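# Push the pedestal through a self-closing door into the yellow bay

## Task

Get the wheeled pedestal through the door that swings shut by itself and leave it in the yellow taped bay of the neighbouring room. All four of its wheels must sit fully inside the tape lines, touching none of them. The door must have closed again before the scene is ended. One robot or both may be used. At the end the robots must have released the pedestal and moved away from it. No robot may be fallen or leaning. The pedestal must stay in the bay on its own, with no robot holding it there.

## Robot and tools

Robots: two identical Hello Robot Stretch 4 units, r1 and r2. Each has a three-omni-wheel base whose rim lies within 0.23 m of its centre. It also has a mast with a lift carrying a telescoping arm that reaches forward, a wrist with yaw, pitch and roll joints, and a two-finger gripper. Each robot has four cameras: <name>_head_camera, <name>_head_left_camera, <name>_head_right_camera and <name>_wrist_camera.

Frames: each robot reports in its own base frame. Its origin is on the floor below the base centre, with x ahead, y to the left and z up. hand_pose is the pinch point between the fingertips, given in that frame, and it may be slightly wrong. base_odometry is relative to where that robot's base stood when the scene began. It counts wheel rotation, so wheel slip shows up as movement. Heading runs from -3.142 to 3.142 and is positive to the left. The two robots share no frame. Their positions relative to each other come only from images, lidar_m and wrist_depth_mm.

execute_actions: "actions" is a list holding one action or none; an empty list just reports state and images. The action is an object with an entry per robot, "r1" and/or "r2", and each robot's commands start together. A robot's entry may contain:
- "base": exactly one key. "translate_m" is a straight drive in metres, -2 to 2, with forward positive. "strafe_m" is a sideways shift in metres, -2 to 2, with left positive. "rotate_rad" is a turn in place in radians, -3.2 to 3.2, with counter-clockwise (left) positive. All three are offsets from the base's position in the last reported state, in that robot's own frame.
- "joints": absolute targets by name. lift_m is 0 to 1.2 m. arm_m is 0 to 0.55 m of extension. wrist_yaw_rad is -1.134 to 4.276, where 0 points ahead, positive turns left and 3.14 is stowed. wrist_pitch_rad is -1.117 to 4.259, where 0 is level and 1.57 points down. wrist_roll_rad is -1.117 to 4.259. gripper_m is -0.038 to 0.141, the fingertip gap in metres. Targets beyond range are clipped and reported as such. Any other bad value or unknown key rejects the entire call.
- "pace": "slow", "default", "fast" or "max". This gives a base speed up to 0.1, 0.3, 0.4 or 0.6 m/s and a turn rate up to 1, 2, 3 or 4 rad/s. A raised lift lowers those caps.
- "contact_limits": {"arm_m": value}, from 0 (gentlest) to 0.75 (strongest). It defaults to 0.5.
- "end_of_arm": "enable_torque". Send it by itself to revive wrist or gripper motors that have shut off.
No action runs past 15 s. "cameras" picks which images come back: left out, null or ["all"] returns every camera, and [] returns none. Good first move: lift_m 0.4 with wrist_yaw_rad 0 to unfold the wrist.

wait: "seconds" from 0 to 10. It issues no new command and returns state plus images. Use it to let the door finish closing.
zoom_image: "camera" plus "region" [x0, y0, x1, y1] in pixels of that camera's latest image. The origin is at the top left, and the box is at most 504x504.
read_manual: only licence text; it moves nothing.
finished_scene: "scene" is the number of the current scene. It ends that scene for good and reports success. Call it only once the door is shut, the pedestal is parked and the robots are released and clear.

Result lines: base_status and joint_status describe how each motion ended. "done" means the target was reached; for the base it means the wheels turned enough, slip included. "off_target" means it stopped short and may still be pushing. "contact_stop_at_<key>" means it hit something, and that part may now be slack. "limit_stop_at_<name>" means a built-in limit stopped it: tilt over 6 degrees, or its own body. "torque_fault" means a wrist or gripper motor went limp. "time_out" is also possible. on_its_own covers anything not commanded in this call; "held at" names the target being held. lidar_m has 12 distances in metres, in 30-degree sectors starting straight ahead and going counter-clockwise: 4th is left, 7th behind, 10th right. "-" means nothing seen, or something closer than 0.25 m. wrist_depth_mm is a 7x7 grid of depths, 100 to 2000 mm. turned_by_wheels vs turned_by_imu: a gap above about 0.1 rad suggests a collision or slip. base_tilt is in degrees and positive when leaning forward or right. motor_effort is a percentage of maximum, with the peak in brackets, and it is noisy. For wheels, positive effort turns the base right.

Gripping: command a gap smaller than the object. A firm grip shows as a gripper effort change. Neither the reading nor "done" proves anything is held.

Cautions: robots must never press against each other, and once bases touch, any further drive pushes hard. The robots move independently, and equal commands may differ by about 3 cm per metre. Sharing one load can therefore wrench the arms and tip a robot. Avoid turning or driving with arm_m above 0.2 while loaded, especially at fast paces. Steady pushing or pulling with a high gripper or a high contact limit can tip the robot. Pressing the gripper into things causes torque faults. Avoid slamming the door or the pedestal, and drop nothing. Omitted joints or bases may still push toward earlier targets. While you are thinking, the simulation keeps running, so base offsets are measured from the last reported state.

Each tool is called after "Request:" by a JSON object that holds its "op" and its "data", one argument or row to a line.

## Session

Request:
{"op": "execute_actions", "data": {
  "actions": []
}}

Scene clock: 0.00 s.
r1.base_odometry: x=+0.000 y=+0.000 heading=+0.000 (m, m, rad; r1's odometry frame)
r1.turned_by_wheels: +0.000 (rad since the last result)
r1.turned_by_imu: +0.000 (rad since the last result)
r1.base_tilt: forward=+0.2 right=+1.1 (deg)
r1.lidar_m: 0.58 0.62 0.93 1.51 1.66 2.39 3.82 1.66 1.24 1.23 0.79 0.60
r1.base_status: not commanded
r1.joint_positions: lift_m=+0.163 arm_m=-0.001 wrist_yaw_rad=+3.080 wrist_pitch_rad=+0.001 wrist_roll_rad=-0.004 gripper_m=+0.057
r1.joint_status: not commanded
r1.motor_effort: lift_m=+18 arm_m=+0 wrist_yaw_rad=+1 wrist_pitch_rad=-8 wrist_roll_rad=-2 gripper_m=-3 wheel_0=+0 wheel_1=+1 wheel_2=+0 (%)
r1.hand_pose: x=-0.1130 y=+0.1051 z=+0.3413 quat_wxyz=(+0.031, +0.000, -0.002, +1.000) (m; r1's base frame)
r1.wrist_depth_mm: 139 141 - - - - - / - 140 - - - - - / - 126 206 - - - - / 108 139 256 - - - - / 138 - - - - - 1921 / 1499 1464 208 1336 191 1281 1205 / 960 931 842 144 866 798 831
r2.base_odometry: x=+0.000 y=+0.000 heading=+0.000 (m, m, rad; r2's odometry frame)
r2.turned_by_wheels: +0.000 (rad since the last result)
r2.turned_by_imu: +0.000 (rad since the last result)
r2.base_tilt: forward=+0.1 right=+0.4 (deg)
r2.lidar_m: 1.58 1.52 1.59 2.16 2.60 2.71 3.70 2.16 3.06 2.20 2.13 2.18
r2.base_status: not commanded
r2.joint_positions: lift_m=+0.157 arm_m=+0.001 wrist_yaw_rad=+3.093 wrist_pitch_rad=-0.004 wrist_roll_rad=-0.010 gripper_m=+0.057
r2.joint_status: not commanded
r2.motor_effort: lift_m=+20 arm_m=+0 wrist_yaw_rad=+1 wrist_pitch_rad=-7 wrist_roll_rad=-3 gripper_m=-2 wheel_0=+0 wheel_1=+0 wheel_2=+0 (%)
r2.hand_pose: x=-0.1125 y=+0.1013 z=+0.3368 quat_wxyz=(+0.024, +0.002, -0.005, +1.000) (m; r2's base frame)
r2.wrist_depth_mm: - 142 - - - - - / - 130 - - - - - / - 127 198 - - - - / 114 140 253 - - - - / 1863 - - - - - - / 1229 1308 197 1430 211 1430 1430 / 854 809 878 152 842 917 960
pictures: r1_head_camera, r1_head_left_camera, r1_head_right_camera, r1_wrist_camera, r2_head_camera, r2_head_left_camera, r2_head_right_camera, r2_wrist_camera
camera_calibration (this result's frames):
r1_wrist_camera: T_world_to_cam=[[0.0580897, 0.997481, -0.0407199, -0.0813869], [-0.0128595, -0.0400378, -0.999115, 0.401822], [-0.998229, 0.0585619, 0.0105013, 0.101726], [0, 0, 0, 1]] pos_world=[0.111441, 0.0913127, 0.397084]
r2_wrist_camera: T_world_to_cam=[[0.0706912, 0.996667, 0.0407105, -0.118823], [-0.025736, 0.0426214, -0.99876, 0.385959], [-0.997166, 0.0695558, 0.0286631, 0.0977917], [0, 0, 0, 1]] pos_world=[0.115847, 0.095175, 0.387514]
Images, in order (width x height): r1_head_camera 420x560, r1_head_left_camera 420x672, r1_head_right_camera 420x672, r1_wrist_camera 616x392, r2_head_camera 420x560, r2_head_left_camera 420x672, r2_head_right_camera 420x672, r2_wrist_camera 616x392.

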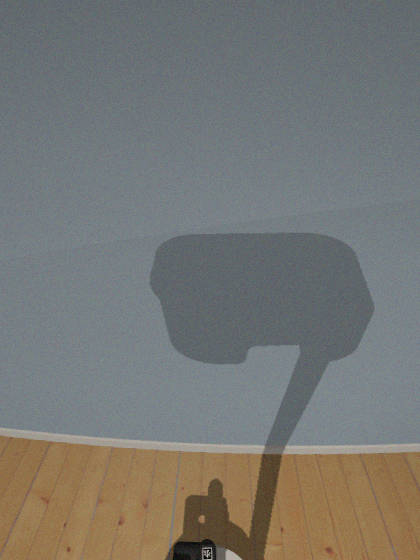

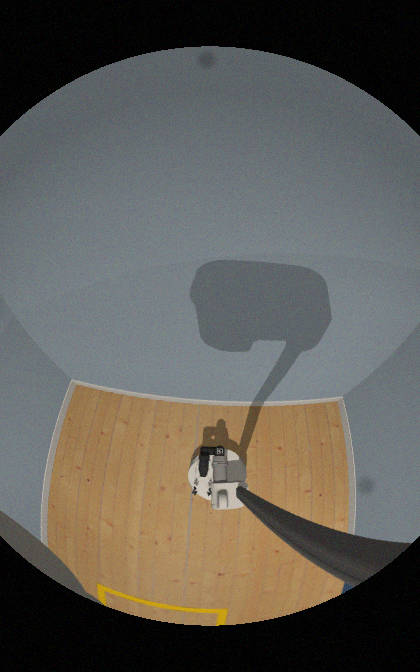

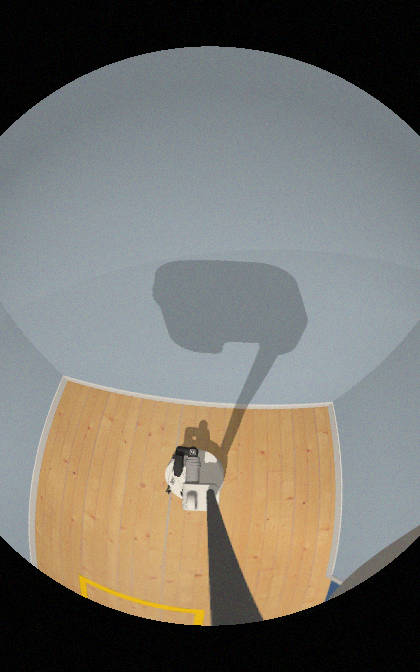

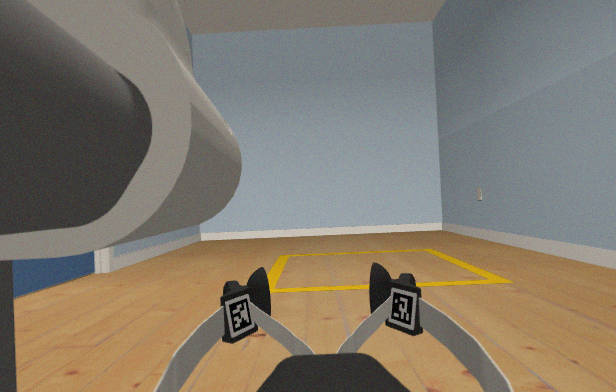

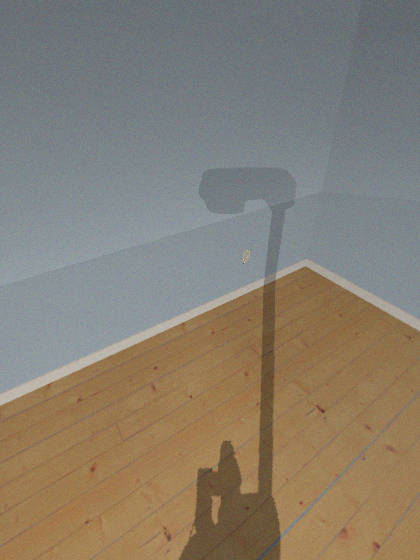

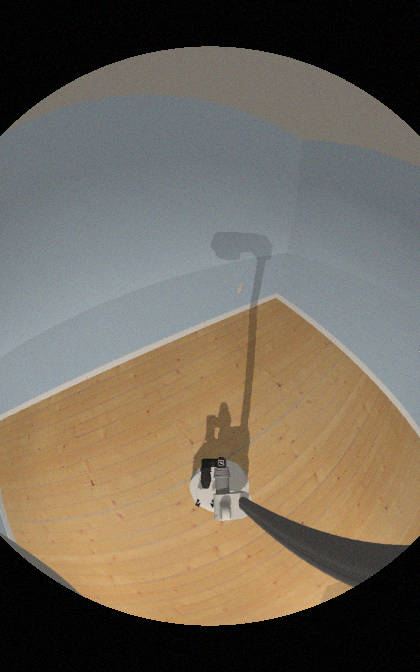

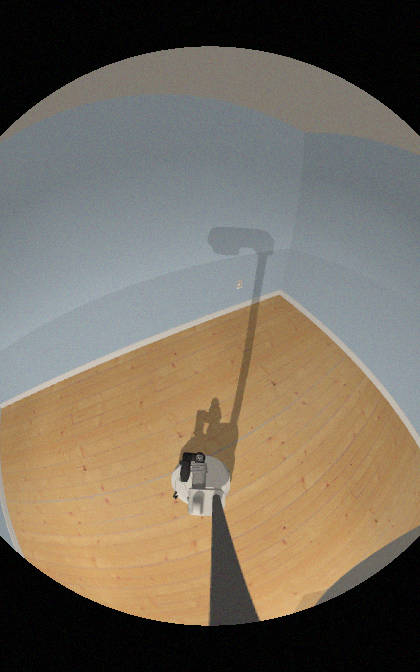

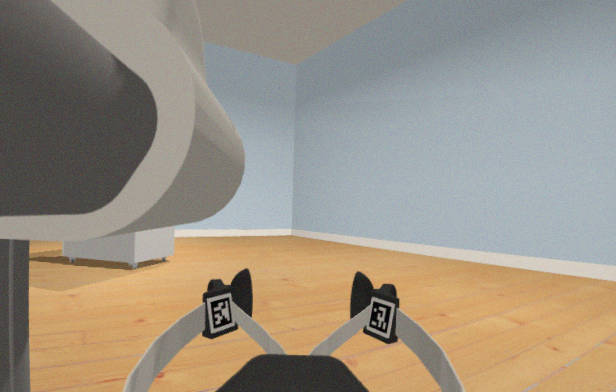

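Request:
{"op": "execute_actions", "data": {
  "actions": [
    {"r1": {"base": {"rotate_rad": -1.66}, "pace": "fast"}, "r2": {"base": {"rotate_rad": -2.6}, "joints": {"lift_m": 0.45}, "pace": "fast"}}
  ],
  "cameras": ["r1_head_camera", "r2_head_camera", "r1_head_left_camera", "r2_head_left_camera"]
}}

Scene clock: 4.50 s.
r1.base_odometry: x=+0.000 y=+0.000 heading=-1.659 (m, m, rad; r1's odometry frame)
r1.turned_by_wheels: -1.659 (rad since the last result)
r1.turned_by_imu: -1.662 (rad since the last result)
r1.base_tilt: forward=+0.1 right=+1.2 (deg)
r1.lidar_m: 1.23 0.87 0.62 0.57 0.61 0.84 1.53 1.59 2.18 4.14 1.79 1.28
r1.base_status: done
r1.joint_positions: lift_m=+0.163 arm_m=-0.001 wrist_yaw_rad=+3.080 wrist_pitch_rad=+0.001 wrist_roll_rad=-0.004 gripper_m=+0.057
r1.joint_status: not commanded
r1.motor_effort: lift_m=+18(18) arm_m=+0(0) wrist_yaw_rad=+1(1) wrist_pitch_rad=-8(8) wrist_roll_rad=-1(1) gripper_m=-3(2) wheel_0=+5(13) wheel_1=+6(15) wheel_2=+5(11) (%)
r1.hand_pose: x=-0.1130 y=+0.1051 z=+0.3413 quat_wxyz=(+0.031, +0.000, -0.002, +1.000) (m; r1's base frame)
r1.wrist_depth_mm: 139 141 1708 1708 1537 904 654 / - 140 1708 1708 1576 931 661 / - 126 206 1708 1618 931 668 / 108 139 257 1661 1618 931 668 / 138 1576 1661 1661 1618 960 683 / 1499 1499 208 1336 192 904 691 / 931 946 842 144 866 788 683
r2.base_odometry: x=+0.000 y=+0.000 heading=-2.600 (m, m, rad; r2's odometry frame)
r2.turned_by_wheels: -2.600 (rad since the last result)
r2.turned_by_imu: -2.553 (rad since the last result)
r2.base_tilt: forward=+0.2 right=+0.3 (deg)
r2.lidar_m: 2.13 2.94 2.21 2.14 2.09 1.59 1.50 1.59 2.27 2.60 2.73 2.45
r2.base_status: done
r2.joint_positions: lift_m=+0.450 arm_m=+0.001 wrist_yaw_rad=+3.093 wrist_pitch_rad=-0.004 wrist_roll_rad=-0.010 gripper_m=+0.057
r2.joint_status: all done
r2.motor_effort: lift_m=+24(26) arm_m=+0(1) wrist_yaw_rad=+1(1) wrist_pitch_rad=-6(6) wrist_roll_rad=-2(2) gripper_m=-3(1) wheel_0=-1(4) wheel_1=-1(11) wheel_2=-2(7) (%)
r2.hand_pose: x=-0.1125 y=+0.1013 z=+0.6290 quat_wxyz=(+0.024, +0.002, -0.005, +1.000) (m; r2's base frame)
r2.wrist_depth_mm: - 142 1756 1661 1661 1708 1708 / - 130 1661 1708 1708 1708 1708 / - 127 198 1661 1661 1661 1708 / 114 140 251 1661 1708 1756 1708 / 1618 1576 1708 1661 1661 1661 1661 / 1618 1661 198 1661 212 1661 1618 / 1537 1397 1499 152 1499 1618 1661
pictures: r1_head_camera, r1_head_left_camera, r2_head_camera, r2_head_left_camera
Images, in order (width x height): r1_head_camera 420x560, r1_head_left_camera 420x672, r2_head_camera 420x560, r2_head_left_camera 420x672.

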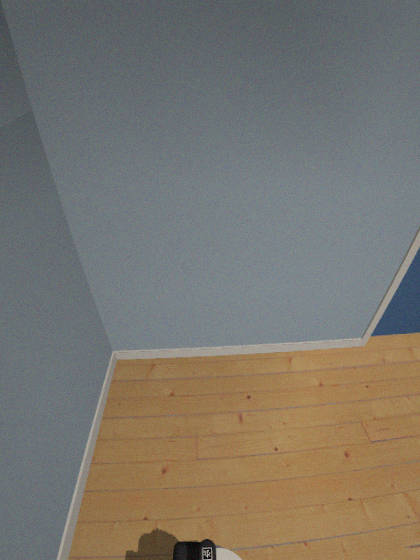

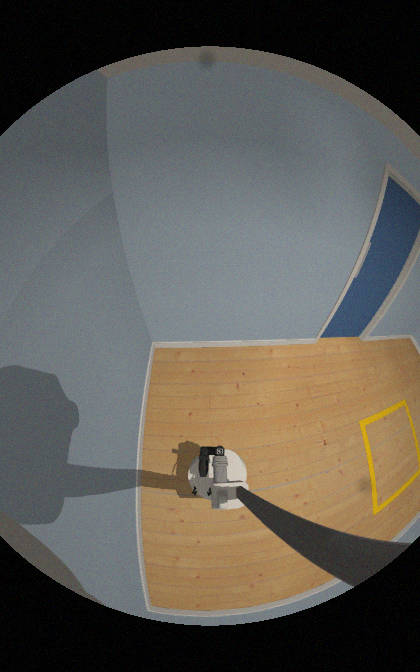

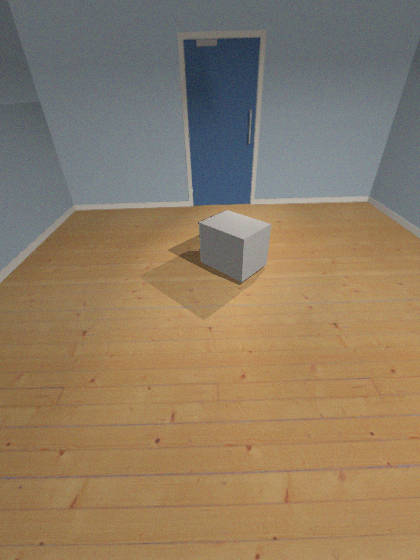

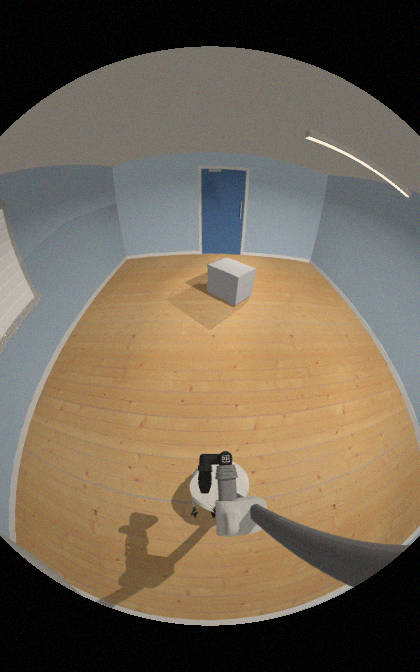

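Request:
{"op": "execute_actions", "data": {
  "actions": [
    {"r1": {"base": {"strafe_m": -1.73}, "pace": "fast"}, "r2": {"base": {"translate_m": 1.95}, "pace": "fast"}}
  ],
  "cameras": ["r1_head_camera", "r2_head_camera"]
}}

Scene clock: 26.87 s.
r1.base_odometry: x=-1.723 y=+0.152 heading=-1.659 (m, m, rad; r1's odometry frame)
r1.turned_by_wheels: +0.000 (rad since the last result)
r1.turned_by_imu: -0.011 (rad since the last result)
r1.base_tilt: forward=+0.2 right=+1.2 (deg)
r1.lidar_m: 1.34 1.35 1.79 2.31 2.21 1.57 1.49 1.55 2.09 2.40 1.90 1.35
r1.base_status: done
r1.joint_positions: lift_m=+0.163 arm_m=-0.001 wrist_yaw_rad=+3.080 wrist_pitch_rad=+0.001 wrist_roll_rad=-0.004 gripper_m=+0.057
r1.joint_status: not commanded
r1.motor_effort: lift_m=+18(18) arm_m=+0(0) wrist_yaw_rad=+1(1) wrist_pitch_rad=-8(8) wrist_roll_rad=-3(1) gripper_m=-5(6) wheel_0=+0(14) wheel_1=-2(17) wheel_2=+0(3) (%)
r1.hand_pose: x=-0.1130 y=+0.1051 z=+0.3413 quat_wxyz=(+0.031, +0.000, -0.002, +1.000) (m; r1's base frame)
r1.wrist_depth_mm: 139 141 1618 1661 1708 1708 1756 / - 139 1618 1618 1661 1661 1756 / - 126 207 1618 1618 1661 1756 / 108 139 257 1661 1618 1756 1756 / 138 1537 1576 1618 1708 1708 1708 / 1537 1464 208 1308 191 1281 1229 / 931 946 854 144 866 798 820
r2.base_odometry: x=-1.671 y=-1.005 heading=-2.600 (m, m, rad; r2's odometry frame)
r2.turned_by_wheels: +0.000 (rad since the last result)
r2.turned_by_imu: -0.010 (rad since the last result)
r2.base_tilt: forward=+0.2 right=+0.2 (deg)
r2.lidar_m: 0.42 2.43 2.16 2.08 2.16 3.07 3.54 3.64 2.73 2.66 0.36 0.36
r2.base_status: done
r2.joint_positions: lift_m=+0.450 arm_m=+0.001 wrist_yaw_rad=+3.093 wrist_pitch_rad=-0.004 wrist_roll_rad=-0.010 gripper_m=+0.057
r2.joint_status: not commanded
r2.motor_effort: lift_m=+23(23) arm_m=+0(1) wrist_yaw_rad=+1(1) wrist_pitch_rad=-6(8) wrist_roll_rad=-2(3) gripper_m=-2(1) wheel_0=-1(7) wheel_1=-1(7) wheel_2=+1(12) (%)
r2.hand_pose: x=-0.1125 y=+0.1013 z=+0.6290 quat_wxyz=(+0.024, +0.002, -0.005, +1.000) (m; r2's base frame)
r2.wrist_depth_mm: - 142 - - - - - / - 131 - - - - - / - 127 197 - - - - / 114 140 253 - - - - / - - - - - - - / - - 198 - 213 - - / 1499 1397 1537 152 1499 1618 1708
pictures: r1_head_camera, r2_head_camera
Images, in order (width x height): r1_head_camera 420x560, r2_head_camera 420x560.

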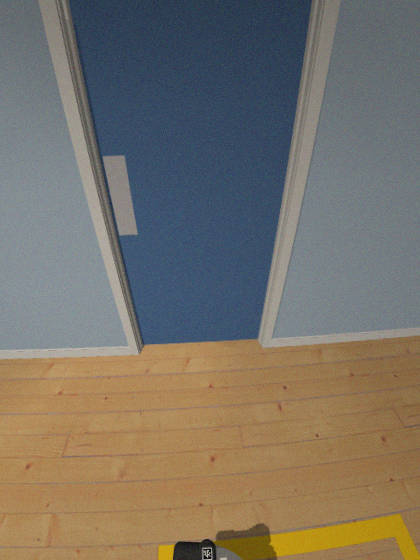

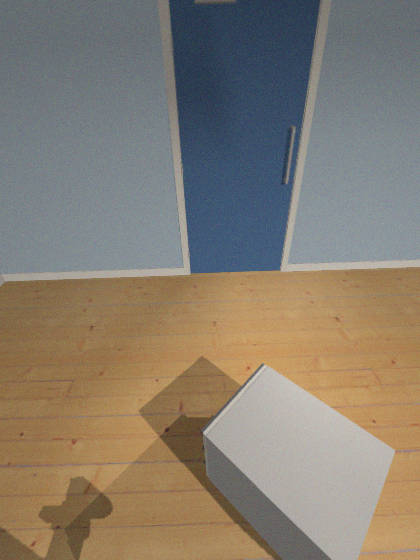

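Request:
{"op": "execute_actions", "data": {
  "actions": [
    {"r1": {"base": {"strafe_m": 0.12}, "pace": "fast"}, "r2": {"base": {"strafe_m": 0.1}, "pace": "fast"}}
  ],
  "cameras": []
}}

Request:
{"op": "execute_actions", "data": {
  "actions": [
    {"r1": {"base": {"translate_m": 1.05}, "pace": "fast"}, "r2": {"base": {"translate_m": 0.27}, "pace": "default"}}
  ],
  "cameras": []
}}

Request:
{"op": "execute_actions", "data": {
  "actions": [
    {"r1": {"base": {"translate_m": 0.3}, "pace": "slow"}, "r2": {"base": {"translate_m": 0.3}, "pace": "slow"}}
  ],
  "cameras": ["r1_head_left_camera", "r2_head_camera"]
}}

Scene clock: 36.17 s.
r1.base_odometry: x=-1.604 y=+0.142 heading=-1.659 (m, m, rad; r1's odometry frame)
r1.turned_by_wheels: +0.000 (rad since the last result)
r1.turned_by_imu: +0.000 (rad since the last result)
r1.base_tilt: forward=+0.1 right=+1.2 (deg)
r1.lidar_m: 1.34 1.29 1.77 2.19 2.22 1.58 1.48 1.55 2.09 2.52 1.88 1.41
r1.base_status: done
r1.joint_positions: lift_m=+0.163 arm_m=-0.001 wrist_yaw_rad=+3.080 wrist_pitch_rad=+0.001 wrist_roll_rad=-0.004 gripper_m=+0.057
r1.joint_status: not commanded
r1.motor_effort: lift_m=+18(18) arm_m=+0(0) wrist_yaw_rad=+1(1) wrist_pitch_rad=-8(8) wrist_roll_rad=-4(4) gripper_m=-5(3) wheel_0=+0(14) wheel_1=+3(17) wheel_2=+0(1) (%)
r1.hand_pose: x=-0.1130 y=+0.1051 z=+0.3413 quat_wxyz=(+0.031, +0.000, -0.002, +1.000) (m; r1's base frame)
r1.wrist_depth_mm: 139 141 1618 1661 1661 1661 1756 / - 140 1661 1576 1661 1708 1756 / - 126 206 1618 1661 1708 1756 / 108 139 257 1618 1661 1661 1708 / 138 1537 1618 1618 1618 1661 1661 / 1499 1464 208 1308 191 1255 1255 / 960 931 854 144 866 788 831
r2.base_odometry: x=-1.620 y=-1.091 heading=-2.600 (m, m, rad; r2's odometry frame)
r2.turned_by_wheels: +0.000 (rad since the last result)
r2.turned_by_imu: -0.001 (rad since the last result)
r2.base_tilt: forward=+0.2 right=+0.3 (deg)
r2.lidar_m: 0.51 2.44 2.06 1.99 2.06 2.91 3.52 3.63 2.85 2.74 0.42 0.43
r2.base_status: done
r2.joint_positions: lift_m=+0.450 arm_m=+0.001 wrist_yaw_rad=+3.093 wrist_pitch_rad=-0.004 wrist_roll_rad=-0.010 gripper_m=+0.057
r2.joint_status: not commanded
r2.motor_effort: lift_m=+23(23) arm_m=-1(1) wrist_yaw_rad=+0(1) wrist_pitch_rad=-6(6) wrist_roll_rad=-3(3) gripper_m=-3(1) wheel_0=+0(9) wheel_1=+1(12) wheel_2=+0(0) (%)
r2.hand_pose: x=-0.1125 y=+0.1013 z=+0.6290 quat_wxyz=(+0.024, +0.002, -0.005, +1.000) (m; r2's base frame)
r2.wrist_depth_mm: - 142 - - - - - / - 131 - - - - - / - 127 197 - - - - / 114 140 253 - - - - / - - - - - - - / - - 197 - 212 - - / 1499 1430 1537 152 1499 1618 1708
pictures: none
No camera images: the call's "cameras" was empty. Leave "cameras" out to get every camera's image.

Scene clock: 40.07 s.
r1.base_odometry: x=-1.695 y=-0.904 heading=-1.658 (m, m, rad; r1's odometry frame)
r1.turned_by_wheels: +0.001 (rad since the last result)
r1.turned_by_imu: -0.002 (rad since the last result)
r1.base_tilt: forward=+0.2 right=+1.2 (deg)
r1.lidar_m: 0.28 0.29 0.39 0.83 2.29 2.68 2.56 2.66 2.62 1.07 0.44 0.32
r1.base_status: done
r1.joint_positions: lift_m=+0.163 arm_m=-0.001 wrist_yaw_rad=+3.080 wrist_pitch_rad=+0.001 wrist_roll_rad=-0.004 gripper_m=+0.057
r1.joint_status: not commanded
r1.motor_effort: lift_m=+18(18) arm_m=+0(0) wrist_yaw_rad=+1(1) wrist_pitch_rad=-8(7) wrist_roll_rad=+1(1) gripper_m=+1(2) wheel_0=+3(10) wheel_1=+6(8) wheel_2=-2(16) (%)
r1.hand_pose: x=-0.1130 y=+0.1051 z=+0.3413 quat_wxyz=(+0.031, +0.000, -0.002, +1.000) (m; r1's base frame)
r1.wrist_depth_mm: 139 140 - - - - - / - 140 - - - - - / - 126 207 - - - - / 108 139 257 - - - - / 138 - - - - - - / 1499 1464 208 1336 193 1255 1255 / 960 931 842 144 866 788 820
r2.base_odometry: x=-1.851 y=-1.230 heading=-2.600 (m, m, rad; r2's odometry frame)
r2.turned_by_wheels: +0.000 (rad since the last result)
r2.turned_by_imu: -0.002 (rad since the last result)
r2.base_tilt: forward=+0.3 right=+0.3 (deg)
r2.lidar_m: 0.31 2.16 2.06 1.99 2.07 2.88 3.82 3.84 2.82 0.28 0.25 0.25
r2.base_status: done
r2.joint_positions: lift_m=+0.450 arm_m=+0.001 wrist_yaw_rad=+3.093 wrist_pitch_rad=-0.004 wrist_roll_rad=-0.010 gripper_m=+0.057
r2.joint_status: not commanded
r2.motor_effort: lift_m=+23(23) arm_m=-1(0) wrist_yaw_rad=+1(1) wrist_pitch_rad=-6(6) wrist_roll_rad=-2(3) gripper_m=-1(1) wheel_0=+1(5) wheel_1=+1(5) wheel_2=+2(8) (%)
r2.hand_pose: x=-0.1125 y=+0.1013 z=+0.6290 quat_wxyz=(+0.024, +0.002, -0.005, +1.000) (m; r2's base frame)
r2.wrist_depth_mm: - 142 - - - - - / - 130 - - - - - / - 127 198 - - - - / 114 140 252 - - - - / - - - - - - - / - - 198 - 213 - - / 1537 1430 1537 153 1464 1661 1661
pictures: none
No camera images: the call's "cameras" was empty. Leave "cameras" out to get every camera's image.

Scene clock: 44.37 s.
r1.base_odometry: x=-1.721 y=-1.202 heading=-1.658 (m, m, rad; r1's odometry frame)
r1.turned_by_wheels: +0.000 (rad since the last result)
r1.turned_by_imu: +0.010 (rad since the last result)
r1.base_tilt: forward=+0.1 right=+1.2 (deg)
r1.lidar_m: 0.25 0.25 2.33 0.30 2.45 2.97 2.88 2.98 2.60 0.37 0.25 -
r1.base_status: done
r1.joint_positions: lift_m=+0.163 arm_m=-0.001 wrist_yaw_rad=+3.080 wrist_pitch_rad=+0.001 wrist_roll_rad=-0.004 gripper_m=+0.057
r1.joint_status: not commanded
r1.motor_effort: lift_m=+18(18) arm_m=+0(0) wrist_yaw_rad=+1(2) wrist_pitch_rad=-8(8) wrist_roll_rad=+0(0) gripper_m=-3(4) wheel_0=+10(28) wheel_1=+11(22) wheel_2=-21(26) (%)
r1.hand_pose: x=-0.1130 y=+0.1051 z=+0.3413 quat_wxyz=(+0.031, +0.000, -0.002, +1.000) (m; r1's base frame)
r1.wrist_depth_mm: 139 140 - - - - - / - 140 - - - - - / - 126 206 - - - - / 108 139 257 - - - - / 138 - - - - - - / 1499 1464 208 1366 192 1308 1229 / 946 931 854 144 866 798 831
r2.base_odometry: x=-2.108 y=-1.384 heading=-2.600 (m, m, rad; r2's odometry frame)
r2.turned_by_wheels: +0.000 (rad since the last result)
r2.turned_by_imu: -0.003 (rad since the last result)
r2.base_tilt: forward=+0.2 right=+0.4 (deg)
r2.lidar_m: 1.67 1.85 2.04 1.96 2.06 2.90 4.16 3.85 0.31 0.25 0.25 0.25
r2.base_status: done
r2.joint_positions: lift_m=+0.450 arm_m=+0.001 wrist_yaw_rad=+3.093 wrist_pitch_rad=-0.004 wrist_roll_rad=-0.010 gripper_m=+0.057
r2.joint_status: not commanded
r2.motor_effort: lift_m=+23(23) arm_m=+0(1) wrist_yaw_rad=+1(0) wrist_pitch_rad=-6(6) wrist_roll_rad=-2(3) gripper_m=-1(2) wheel_0=+7(11) wheel_1=-3(4) wheel_2=-8(12) (%)
r2.hand_pose: x=-0.1125 y=+0.1013 z=+0.6290 quat_wxyz=(+0.024, +0.002, -0.005, +1.000) (m; r2's base frame)
r2.wrist_depth_mm: - 142 - - - - - / - 131 - - - - - / - 127 198 - - - - / 114 140 252 - - - - / - - - - - - - / - - 196 - 212 - - / 1499 1397 1499 152 1464 1576 1708
pictures: r1_head_left_camera, r2_head_camera
Images, in order (width x height): r1_head_left_camera 420x672, r2_head_camera 420x560.

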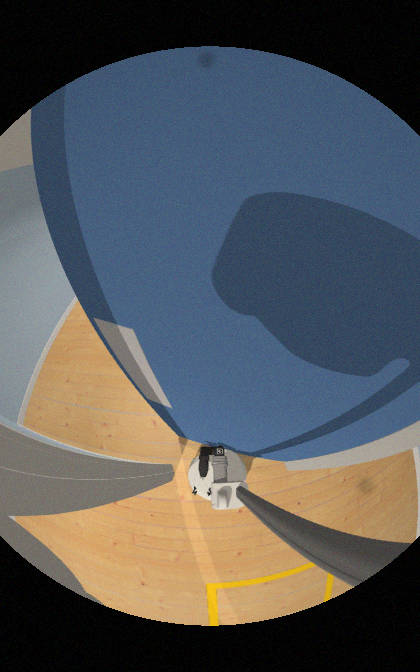

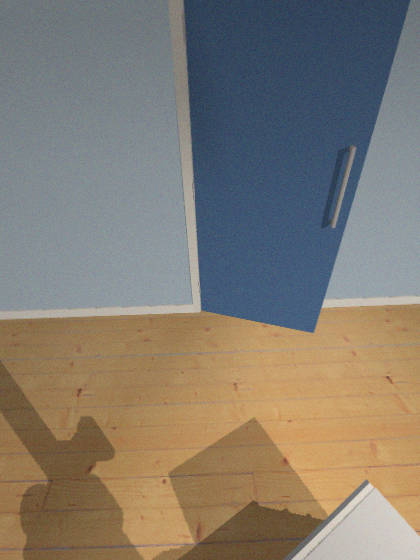

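Request:
{"op": "execute_actions", "data": {
  "actions": [
    {"r1": {"base": {"translate_m": 0.5}, "pace": "default"}, "r2": {"base": {"translate_m": -0.8}, "pace": "fast"}}
  ],
  "cameras": ["r1_head_left_camera", "r2_head_camera"]
}}

Scene clock: 50.37 s.
r1.base_odometry: x=-1.765 y=-1.700 heading=-1.658 (m, m, rad; r1's odometry frame)
r1.turned_by_wheels: +0.000 (rad since the last result)
r1.turned_by_imu: -0.005 (rad since the last result)
r1.base_tilt: forward=+0.1 right=+1.2 (deg)
r1.lidar_m: 0.29 3.30 2.36 1.85 0.60 0.55 3.42 3.48 0.30 0.25 - 0.25
r1.base_status: done
r1.joint_positions: lift_m=+0.163 arm_m=-0.001 wrist_yaw_rad=+3.080 wrist_pitch_rad=+0.001 wrist_roll_rad=-0.004 gripper_m=+0.057
r1.joint_status: not commanded
r1.motor_effort: lift_m=+18(18) arm_m=+0(0) wrist_yaw_rad=+2(1) wrist_pitch_rad=-8(8) wrist_roll_rad=-1(0) gripper_m=+0(0) wheel_0=+10(13) wheel_1=+2(18) wheel_2=-13(33) (%)
r1.hand_pose: x=-0.1130 y=+0.1051 z=+0.3413 quat_wxyz=(+0.031, +0.000, -0.002, +1.000) (m; r1's base frame)
r1.wrist_depth_mm: 139 141 - - - 574 585 / - 140 - - - 574 574 / - 126 206 - - 580 585 / 108 139 258 - - 569 574 / 138 - - - - 574 574 / 1537 1464 208 1336 191 554 574 / 946 931 854 144 842 554 574
r2.base_odometry: x=-1.422 y=-0.972 heading=-2.600 (m, m, rad; r2's odometry frame)
r2.turned_by_wheels: +0.000 (rad since the last result)
r2.turned_by_imu: +0.001 (rad since the last result)
r2.base_tilt: forward=+0.1 right=+0.4 (deg)
r2.lidar_m: 0.84 2.68 2.06 1.97 2.05 2.91 3.29 3.38 2.83 2.75 0.84 0.63
r2.base_status: done
r2.joint_positions: lift_m=+0.450 arm_m=+0.001 wrist_yaw_rad=+3.093 wrist_pitch_rad=-0.004 wrist_roll_rad=-0.010 gripper_m=+0.057
r2.joint_status: not commanded
r2.motor_effort: lift_m=+23(23) arm_m=+0(0) wrist_yaw_rad=+1(1) wrist_pitch_rad=-6(7) wrist_roll_rad=-3(3) gripper_m=-1(2) wheel_0=+2(5) wheel_1=+2(3) wheel_2=-1(11) (%)
r2.hand_pose: x=-0.1125 y=+0.1013 z=+0.6290 quat_wxyz=(+0.024, +0.002, -0.005, +1.000) (m; r2's base frame)
r2.wrist_depth_mm: - 142 - - - - - / - 130 - - - - - / - 127 198 - - - - / 114 140 253 - - - - / - - - - - - - / - - 198 - 213 - - / 1499 1397 1537 152 1499 1618 1708
pictures: r1_head_left_camera, r2_head_camera
Images, in order (width x height): r1_head_left_camera 420x672, r2_head_camera 420x560.

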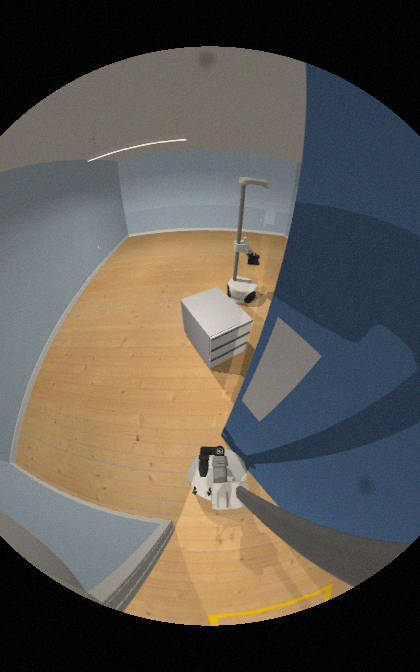

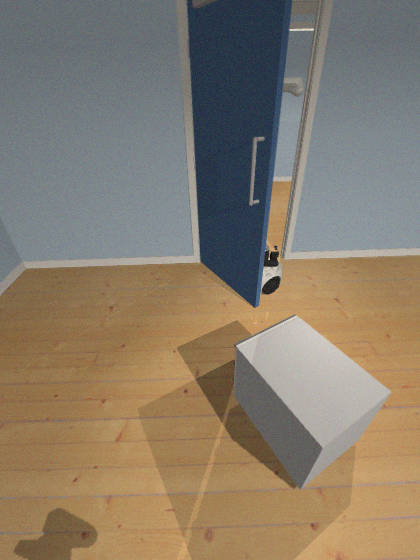

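Request:
{"op": "execute_actions", "data": {
  "actions": [
    {"r1": {"base": {"strafe_m": -0.33}, "pace": "default"}, "r2": {"base": {"strafe_m": -0.49}, "pace": "fast"}}
  ],
  "cameras": []
}}

Request:
{"op": "execute_actions", "data": {
  "actions": [
    {"r1": {"base": {"translate_m": 0.5}, "pace": "default"}, "r2": {"base": {"translate_m": 0.22}, "pace": "fast"}}
  ],
  "cameras": []
}}

Request:
{"op": "execute_actions", "data": {
  "actions": [
    {"r2": {"base": {"translate_m": 0.3}, "pace": "slow"}}
  ],
  "cameras": ["r1_head_left_camera", "r2_head_camera"]
}}

Scene clock: 58.60 s.
r1.base_odometry: x=-2.093 y=-1.671 heading=-1.658 (m, m, rad; r1's odometry frame)
r1.turned_by_wheels: +0.000 (rad since the last result)
r1.turned_by_imu: -0.001 (rad since the last result)
r1.base_tilt: forward=+0.1 right=+1.2 (deg)
r1.lidar_m: 1.03 1.01 2.68 1.77 0.76 3.50 3.42 0.27 0.25 - 0.25 0.27
r1.base_status: done
r1.joint_positions: lift_m=+0.163 arm_m=-0.001 wrist_yaw_rad=+3.080 wrist_pitch_rad=+0.001 wrist_roll_rad=-0.004 gripper_m=+0.057
r1.joint_status: not commanded
r1.motor_effort: lift_m=+18(18) arm_m=+0(0) wrist_yaw_rad=+1(1) wrist_pitch_rad=-8(8) wrist_roll_rad=-2(3) gripper_m=-4(5) wheel_0=+2(35) wheel_1=-5(24) wheel_2=+5(13) (%)
r1.hand_pose: x=-0.1130 y=+0.1051 z=+0.3413 quat_wxyz=(+0.031, +0.000, -0.002, +1.000) (m; r1's base frame)
r1.wrist_depth_mm: 139 140 - - - - - / - 140 - - - - - / - 126 207 - - - - / 108 139 258 - - - - / 138 - - - - - - / 418 1430 208 1308 192 1229 1182 / 415 891 854 144 866 788 809
r2.base_odometry: x=-1.675 y=-0.552 heading=-2.600 (m, m, rad; r2's odometry frame)
r2.turned_by_wheels: +0.000 (rad since the last result)
r2.turned_by_imu: -0.002 (rad since the last result)
r2.base_tilt: forward=+0.2 right=+0.3 (deg)
r2.lidar_m: 0.49 0.69 2.55 2.47 2.60 3.35 3.26 3.14 2.33 2.26 2.37 0.64
r2.base_status: done
r2.joint_positions: lift_m=+0.450 arm_m=+0.001 wrist_yaw_rad=+3.093 wrist_pitch_rad=-0.004 wrist_roll_rad=-0.010 gripper_m=+0.057
r2.joint_status: not commanded
r2.motor_effort: lift_m=+23(23) arm_m=-1(1) wrist_yaw_rad=+1(1) wrist_pitch_rad=-7(7) wrist_roll_rad=-2(3) gripper_m=+0(1) wheel_0=-1(10) wheel_1=+0(11) wheel_2=-1(2) (%)
r2.hand_pose: x=-0.1125 y=+0.1013 z=+0.6290 quat_wxyz=(+0.024, +0.002, -0.005, +1.000) (m; r2's base frame)
r2.wrist_depth_mm: - 142 - - - - - / - 130 - - - - - / - 127 198 - - - - / 114 140 253 - - - - / - - - - - - - / - - 196 - 213 - - / 1464 1430 1537 152 1464 1661 1661
pictures: none
No camera images: the call's "cameras" was empty. Leave "cameras" out to get every camera's image.

Scene clock: 61.77 s.
r1.base_odometry: x=-2.137 y=-2.169 heading=-1.658 (m, m, rad; r1's odometry frame)
r1.turned_by_wheels: +0.000 (rad since the last result)
r1.turned_by_imu: -0.002 (rad since the last result)
r1.base_tilt: forward=+0.2 right=+1.3 (deg)
r1.lidar_m: 0.57 0.54 2.71 2.58 1.31 1.13 0.76 0.27 0.26 2.13 2.18 2.94
r1.base_status: done
r1.joint_positions: lift_m=+0.163 arm_m=-0.001 wrist_yaw_rad=+3.080 wrist_pitch_rad=+0.001 wrist_roll_rad=-0.004 gripper_m=+0.057
r1.joint_status: not commanded
r1.motor_effort: lift_m=+17(18) arm_m=+0(1) wrist_yaw_rad=+0(1) wrist_pitch_rad=-8(8) wrist_roll_rad=+3(2) gripper_m=-6(2) wheel_0=+7(12) wheel_1=+4(5) wheel_2=-8(20) (%)
r1.hand_pose: x=-0.1130 y=+0.1051 z=+0.3413 quat_wxyz=(+0.031, +0.000, -0.002, +1.000) (m; r1's base frame)
r1.wrist_depth_mm: 139 141 - - - 1098 1118 / - 140 - - - 1098 1098 / - 126 206 - - 1098 1098 / 108 139 258 - - 1078 1098 / 138 615 - - - 1078 1098 / 424 647 208 1336 192 1078 1098 / 418 609 842 144 878 798 820
r2.base_odometry: x=-1.863 y=-0.666 heading=-2.600 (m, m, rad; r2's odometry frame)
r2.turned_by_wheels: +0.000 (rad since the last result)
r2.turned_by_imu: -0.002 (rad since the last result)
r2.base_tilt: forward=+0.1 right=+0.3 (deg)
r2.lidar_m: 0.27 0.28 2.57 2.48 2.61 3.58 3.53 3.16 2.35 2.27 2.37 0.37
r2.base_status: done
r2.joint_positions: lift_m=+0.450 arm_m=+0.001 wrist_yaw_rad=+3.093 wrist_pitch_rad=-0.004 wrist_roll_rad=-0.010 gripper_m=+0.057
r2.joint_status: not commanded
r2.motor_effort: lift_m=+23(23) arm_m=-1(1) wrist_yaw_rad=+1(1) wrist_pitch_rad=-6(6) wrist_roll_rad=-3(3) gripper_m=-3(1) wheel_0=+0(5) wheel_1=+1(8) wheel_2=+0(12) (%)
r2.hand_pose: x=-0.1125 y=+0.1013 z=+0.6290 quat_wxyz=(+0.024, +0.002, -0.005, +1.000) (m; r2's base frame)
r2.wrist_depth_mm: - 142 - - - - - / - 130 - - - - - / - 127 198 - - - - / 114 141 252 - - - - / - - - - - - - / - - 197 - 213 - - / 1499 1430 1537 152 1464 1661 1661
pictures: none
No camera images: the call's "cameras" was empty. Leave "cameras" out to get every camera's image.

Scene clock: 66.03 s.
r1.base_odometry: x=-2.137 y=-2.169 heading=-1.658 (m, m, rad; r1's odometry frame)
r1.turned_by_wheels: +0.000 (rad since the last result)
r1.turned_by_imu: -0.001 (rad since the last result)
r1.base_tilt: forward=+0.1 right=+1.3 (deg)
r1.lidar_m: 0.36 0.38 0.47 2.59 1.32 1.14 0.74 0.26 0.25 2.13 2.19 2.91
r1.base_status: not commanded
r1.joint_positions: lift_m=+0.163 arm_m=-0.001 wrist_yaw_rad=+3.080 wrist_pitch_rad=+0.001 wrist_roll_rad=-0.004 gripper_m=+0.057
r1.joint_status: not commanded
r1.motor_effort: lift_m=+18(18) arm_m=+0(0) wrist_yaw_rad=+0(1) wrist_pitch_rad=-7(8) wrist_roll_rad=+0(2) gripper_m=-2(2) wheel_0=+7(7) wheel_1=+4(4) wheel_2=-8(8) (%)
r1.hand_pose: x=-0.1130 y=+0.1051 z=+0.3413 quat_wxyz=(+0.031, +0.000, -0.002, +1.000) (m; r1's base frame)
r1.wrist_depth_mm: 139 141 - - - 1098 1118 / - 140 - - - 1098 1118 / - 126 206 - - 1078 1118 / 108 139 257 - - 1098 1098 / 138 621 - - - 1098 1078 / 424 654 208 1366 192 1078 1098 / 418 597 854 144 854 788 842
r2.base_odometry: x=-2.120 y=-0.820 heading=-2.600 (m, m, rad; r2's odometry frame)
r2.turned_by_wheels: +0.000 (rad since the last result)
r2.turned_by_imu: -0.003 (rad since the last result)
r2.base_tilt: forward=+0.2 right=+0.3 (deg)
r2.lidar_m: 0.25 0.25 0.26 2.47 2.58 3.60 3.84 3.17 2.34 2.27 2.36 0.25
r2.base_status: done
r2.joint_positions: lift_m=+0.450 arm_m=+0.001 wrist_yaw_rad=+3.093 wrist_pitch_rad=-0.004 wrist_roll_rad=-0.010 gripper_m=+0.057
r2.joint_status: not commanded
r2.motor_effort: lift_m=+23(23) arm_m=-1(1) wrist_yaw_rad=+0(1) wrist_pitch_rad=-7(6) wrist_roll_rad=-3(3) gripper_m=-1(1) wheel_0=+8(8) wheel_1=+5(10) wheel_2=-9(13) (%)
r2.hand_pose: x=-0.1125 y=+0.1013 z=+0.6291 quat_wxyz=(+0.024, +0.002, -0.005, +1.000) (m; r2's base frame)
r2.wrist_depth_mm: - 143 - - - - - / - 131 - - - - - / - 127 198 - - - - / 114 141 253 - - - - / - - - - - - - / - - 197 - 212 - - / 1499 1430 1537 153 1430 1576 1618
pictures: r1_head_left_camera, r2_head_camera
Images, in order (width x height): r1_head_left_camera 420x672, r2_head_camera 420x560.

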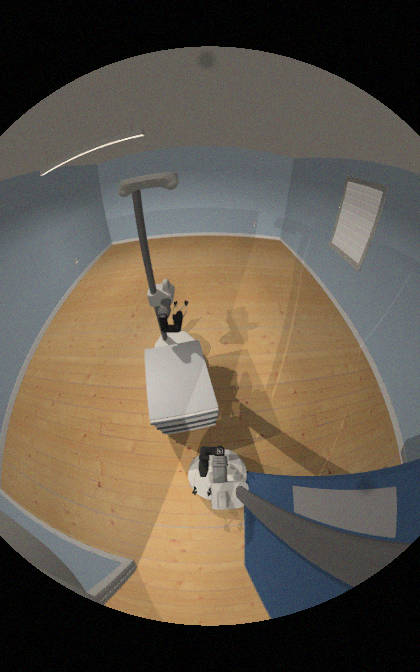

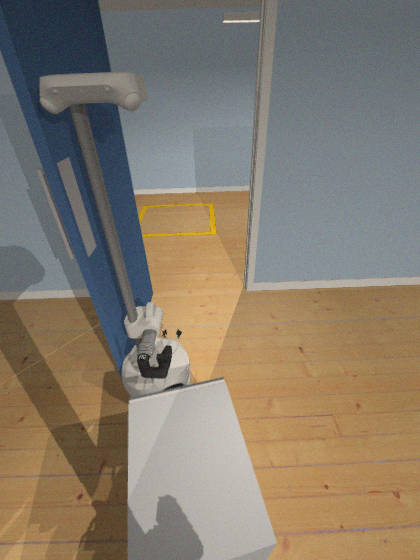

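Request:
{"op": "execute_actions", "data": {
  "actions": [
    {"r2": {"base": {"translate_m": -0.12}, "pace": "fast"}}
  ],
  "cameras": []
}}

Request:
{"op": "execute_actions", "data": {
  "actions": [
    {"r2": {"base": {"strafe_m": 0.58}, "pace": "fast"}}
  ],
  "cameras": []
}}

Request:
{"op": "execute_actions", "data": {
  "actions": [
    {"r2": {"base": {"translate_m": 0.62}, "pace": "fast"}}
  ],
  "cameras": ["r2_head_left_camera"]
}}

Scene clock: 77.20 s.
r1.base_odometry: x=-2.137 y=-2.169 heading=-1.658 (m, m, rad; r1's odometry frame)
r1.turned_by_wheels: +0.000 (rad since the last result)
r1.turned_by_imu: -0.001 (rad since the last result)
r1.base_tilt: forward=+0.2 right=+1.2 (deg)
r1.lidar_m: 0.37 0.37 0.45 2.59 1.33 1.15 0.75 0.27 0.25 2.13 2.18 2.94
r1.base_status: not commanded
r1.joint_positions: lift_m=+0.163 arm_m=-0.001 wrist_yaw_rad=+3.080 wrist_pitch_rad=+0.001 wrist_roll_rad=-0.004 gripper_m=+0.057
r1.joint_status: not commanded
r1.motor_effort: lift_m=+18(18) arm_m=+0(0) wrist_yaw_rad=+1(1) wrist_pitch_rad=-7(8) wrist_roll_rad=-1(2) gripper_m=-4(4) wheel_0=+7(7) wheel_1=+4(4) wheel_2=-8(8) (%)
r1.hand_pose: x=-0.1130 y=+0.1051 z=+0.3413 quat_wxyz=(+0.031, +0.000, -0.002, +1.000) (m; r1's base frame)
r1.wrist_depth_mm: 139 140 - - - 1098 1078 / - 139 - - - 1078 1078 / - 126 206 - - 1078 1118 / 108 139 258 - - 1078 1098 / 138 615 - - - 1078 1098 / 427 654 208 1336 192 1078 1098 / 421 603 854 144 878 788 831
r2.base_odometry: x=-2.017 y=-0.758 heading=-2.600 (m, m, rad; r2's odometry frame)
r2.turned_by_wheels: +0.000 (rad since the last result)
r2.turned_by_imu: -0.001 (rad since the last result)
r2.base_tilt: forward=+0.2 right=+0.3 (deg)
r2.lidar_m: 0.30 0.31 2.59 2.47 2.60 3.62 3.72 3.20 2.34 2.26 2.37 0.35
r2.base_status: done
r2.joint_positions: lift_m=+0.450 arm_m=+0.001 wrist_yaw_rad=+3.093 wrist_pitch_rad=-0.004 wrist_roll_rad=-0.010 gripper_m=+0.057
r2.joint_status: not commanded
r2.motor_effort: lift_m=+23(23) arm_m=+0(1) wrist_yaw_rad=+1(1) wrist_pitch_rad=-6(6) wrist_roll_rad=-2(3) gripper_m=+0(1) wheel_0=+1(6) wheel_1=+1(5) wheel_2=+0(12) (%)
r2.hand_pose: x=-0.1125 y=+0.1013 z=+0.6291 quat_wxyz=(+0.024, +0.002, -0.005, +1.000) (m; r2's base frame)
r2.wrist_depth_mm: - 143 - - - - - / - 130 - - - - - / - 127 198 - - - - / 114 140 251 - - - - / - - - - - - - / - - 197 - 213 - - / 1537 1397 1576 152 1464 1618 1708
pictures: none
No camera images: the call's "cameras" was empty. Leave "cameras" out to get every camera's image.

Scene clock: 79.87 s.
r1.base_odometry: x=-2.137 y=-2.169 heading=-1.658 (m, m, rad; r1's odometry frame)
r1.turned_by_wheels: +0.000 (rad since the last result)
r1.turned_by_imu: +0.000 (rad since the last result)
r1.base_tilt: forward=+0.1 right=+1.2 (deg)
r1.lidar_m: 0.37 0.38 0.45 2.59 1.30 1.09 0.76 0.28 0.25 2.14 2.20 1.10
r1.base_status: not commanded
r1.joint_positions: lift_m=+0.163 arm_m=-0.001 wrist_yaw_rad=+3.080 wrist_pitch_rad=+0.001 wrist_roll_rad=-0.004 gripper_m=+0.057
r1.joint_status: not commanded
r1.motor_effort: lift_m=+17(18) arm_m=+0(0) wrist_yaw_rad=+1(1) wrist_pitch_rad=-8(8) wrist_roll_rad=+0(2) gripper_m=-3(0) wheel_0=+7(7) wheel_1=+4(4) wheel_2=-8(8) (%)
r1.hand_pose: x=-0.1130 y=+0.1051 z=+0.3413 quat_wxyz=(+0.031, +0.000, -0.002, +1.000) (m; r1's base frame)
r1.wrist_depth_mm: 139 141 - - - 1118 1098 / - 140 - - - 1098 1098 / - 126 206 - - 1078 1118 / 108 139 256 - - 1078 1098 / 138 609 - - - 1098 1078 / 421 647 208 1366 192 1060 1078 / 421 597 854 144 866 798 831
r2.base_odometry: x=-1.718 y=-1.255 heading=-2.600 (m, m, rad; r2's odometry frame)
r2.turned_by_wheels: +0.000 (rad since the last result)
r2.turned_by_imu: -0.001 (rad since the last result)
r2.base_tilt: forward=+0.2 right=+0.2 (deg)
r2.lidar_m: 1.06 2.26 1.97 1.88 1.99 2.78 3.72 3.81 2.93 2.84 0.44 0.46
r2.base_status: done
r2.joint_positions: lift_m=+0.450 arm_m=+0.001 wrist_yaw_rad=+3.093 wrist_pitch_rad=-0.004 wrist_roll_rad=-0.010 gripper_m=+0.057
r2.joint_status: not commanded
r2.motor_effort: lift_m=+23(23) arm_m=-1(1) wrist_yaw_rad=+0(1) wrist_pitch_rad=-7(5) wrist_roll_rad=-3(3) gripper_m=-1(1) wheel_0=+2(12) wheel_1=-1(13) wheel_2=+1(0) (%)
r2.hand_pose: x=-0.1125 y=+0.1013 z=+0.6291 quat_wxyz=(+0.024, +0.002, -0.005, +1.000) (m; r2's base frame)
r2.wrist_depth_mm: - 143 - - - - - / - 130 - - - - - / - 127 197 - - - - / 114 140 253 - - - - / - - - - - - - / - - 198 - 213 - - / 1537 1430 1499 152 1464 1661 1661
pictures: none
No camera images: the call's "cameras" was empty. Leave "cameras" out to get every camera's image.

Scene clock: 82.77 s.
r1.base_odometry: x=-2.137 y=-2.169 heading=-1.658 (m, m, rad; r1's odometry frame)
r1.turned_by_wheels: +0.000 (rad since the last result)
r1.turned_by_imu: +0.000 (rad since the last result)
r1.base_tilt: forward=+0.1 right=+1.2 (deg)
r1.lidar_m: 0.38 0.38 0.46 2.58 1.33 1.13 0.74 0.27 0.25 2.12 2.18 0.48
r1.base_status: not commanded
r1.joint_positions: lift_m=+0.163 arm_m=-0.001 wrist_yaw_rad=+3.080 wrist_pitch_rad=+0.001 wrist_roll_rad=-0.004 gripper_m=+0.057
r1.joint_status: not commanded
r1.motor_effort: lift_m=+18(18) arm_m=+0(0) wrist_yaw_rad=+1(1) wrist_pitch_rad=-9(8) wrist_roll_rad=+1(0) gripper_m=-6(2) wheel_0=+7(7) wheel_1=+4(4) wheel_2=-8(8) (%)
r1.hand_pose: x=-0.1130 y=+0.1051 z=+0.3413 quat_wxyz=(+0.031, +0.000, -0.002, +1.000) (m; r1's base frame)
r1.wrist_depth_mm: 139 140 - - - 1118 1118 / - 140 - - - 1098 1098 / - 126 206 - - 1098 1138 / 108 139 257 - - 1078 1118 / 138 615 - - - 1078 1098 / 424 661 209 1366 191 1078 1078 / 421 603 854 144 866 798 831
r2.base_odometry: x=-2.249 y=-1.575 heading=-2.600 (m, m, rad; r2's odometry frame)
r2.turned_by_wheels: +0.000 (rad since the last result)
r2.turned_by_imu: -0.003 (rad since the last result)
r2.base_tilt: forward=+0.1 right=+0.2 (deg)
r2.lidar_m: 0.49 1.63 1.97 1.89 1.97 2.70 - 3.99 0.31 0.25 0.26 0.47
r2.base_status: done
r2.joint_positions: lift_m=+0.450 arm_m=+0.001 wrist_yaw_rad=+3.093 wrist_pitch_rad=-0.004 wrist_roll_rad=-0.010 gripper_m=+0.057
r2.joint_status: not commanded
r2.motor_effort: lift_m=+23(23) arm_m=-1(0) wrist_yaw_rad=+0(0) wrist_pitch_rad=-7(6) wrist_roll_rad=-3(3) gripper_m=+0(0) wheel_0=+0(9) wheel_1=+0(6) wheel_2=+1(11) (%)
r2.hand_pose: x=-0.1125 y=+0.1013 z=+0.6291 quat_wxyz=(+0.024, +0.002, -0.005, +1.000) (m; r2's base frame)
r2.wrist_depth_mm: - 142 - - - - - / - 131 - - - - - / - 127 197 - - - - / 114 140 252 - - - - / - - - - - - - / - - 197 - 213 - - / 1499 1430 1537 153 1464 1618 1661
pictures: r2_head_left_camera
Images, in order (width x height): r2_head_left_camera 420x672.

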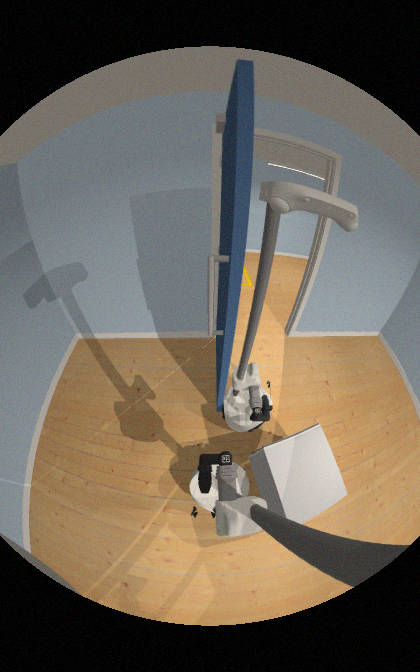

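Request:
{"op": "execute_actions", "data": {
  "actions": [
    {"r2": {"base": {"strafe_m": -0.36}, "pace": "default"}}
  ],
  "cameras": ["r2_head_left_camera", "r1_head_left_camera"]
}}

Scene clock: 86.10 s.
r1.base_odometry: x=-2.137 y=-2.169 heading=-1.658 (m, m, rad; r1's odometry frame)
r1.turned_by_wheels: +0.000 (rad since the last result)
r1.turned_by_imu: +0.000 (rad since the last result)
r1.base_tilt: forward=+0.1 right=+1.2 (deg)
r1.lidar_m: 0.41 0.44 0.47 2.59 1.33 1.12 0.75 0.29 0.25 2.12 2.19 2.93
r1.base_status: not commanded
r1.joint_positions: lift_m=+0.163 arm_m=-0.001 wrist_yaw_rad=+3.080 wrist_pitch_rad=+0.001 wrist_roll_rad=-0.004 gripper_m=+0.057
r1.joint_status: not commanded
r1.motor_effort: lift_m=+18(18) arm_m=+0(0) wrist_yaw_rad=+1(0) wrist_pitch_rad=-8(7) wrist_roll_rad=+0(2) gripper_m=-1(1) wheel_0=+7(7) wheel_1=+4(4) wheel_2=-8(8) (%)
r1.hand_pose: x=-0.1130 y=+0.1051 z=+0.3413 quat_wxyz=(+0.031, +0.000, -0.002, +1.000) (m; r1's base frame)
r1.wrist_depth_mm: 139 141 - - - 1118 1138 / - 140 - - - 1098 1118 / - 126 206 - - 1118 1098 / 108 139 257 - - 1098 1098 / 138 615 - - - 1078 1118 / 427 654 208 1366 191 1078 1078 / 421 603 854 144 866 788 842
r2.base_odometry: x=-2.435 y=-1.267 heading=-2.600 (m, m, rad; r2's odometry frame)
r2.turned_by_wheels: +0.000 (rad since the last result)
r2.turned_by_imu: +0.000 (rad since the last result)
r2.base_tilt: forward=+0.3 right=+0.3 (deg)
r2.lidar_m: 0.43 0.42 2.24 2.24 2.36 3.26 - 0.29 0.25 0.25 0.25 0.33
r2.base_status: done
r2.joint_positions: lift_m=+0.450 arm_m=+0.001 wrist_yaw_rad=+3.093 wrist_pitch_rad=-0.004 wrist_roll_rad=-0.010 gripper_m=+0.057
r2.joint_status: not commanded
r2.motor_effort: lift_m=+23(23) arm_m=-1(1) wrist_yaw_rad=+1(1) wrist_pitch_rad=-6(6) wrist_roll_rad=-2(3) gripper_m=-2(1) wheel_0=+3(29) wheel_1=-7(25) wheel_2=-1(6) (%)
r2.hand_pose: x=-0.1125 y=+0.1013 z=+0.6291 quat_wxyz=(+0.024, +0.002, -0.005, +1.000) (m; r2's base frame)
r2.wrist_depth_mm: - 142 - - - - - / - 130 - - - - - / - 127 199 - - - - / 114 140 252 - - - - / - - - - - - - / - - 198 - 213 - - / 1499 1397 1576 152 1464 1618 1708
pictures: r1_head_left_camera, r2_head_left_camera
Images, in order (width x height): r1_head_left_camera 420x672, r2_head_left_camera 420x672.

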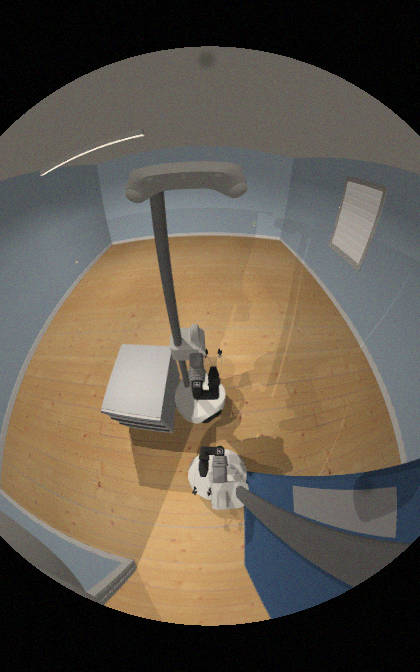

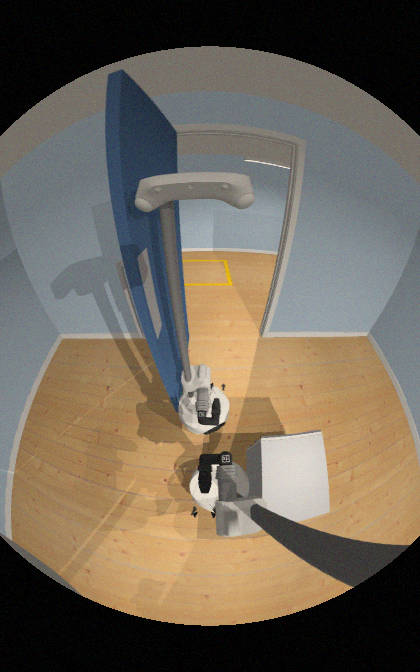

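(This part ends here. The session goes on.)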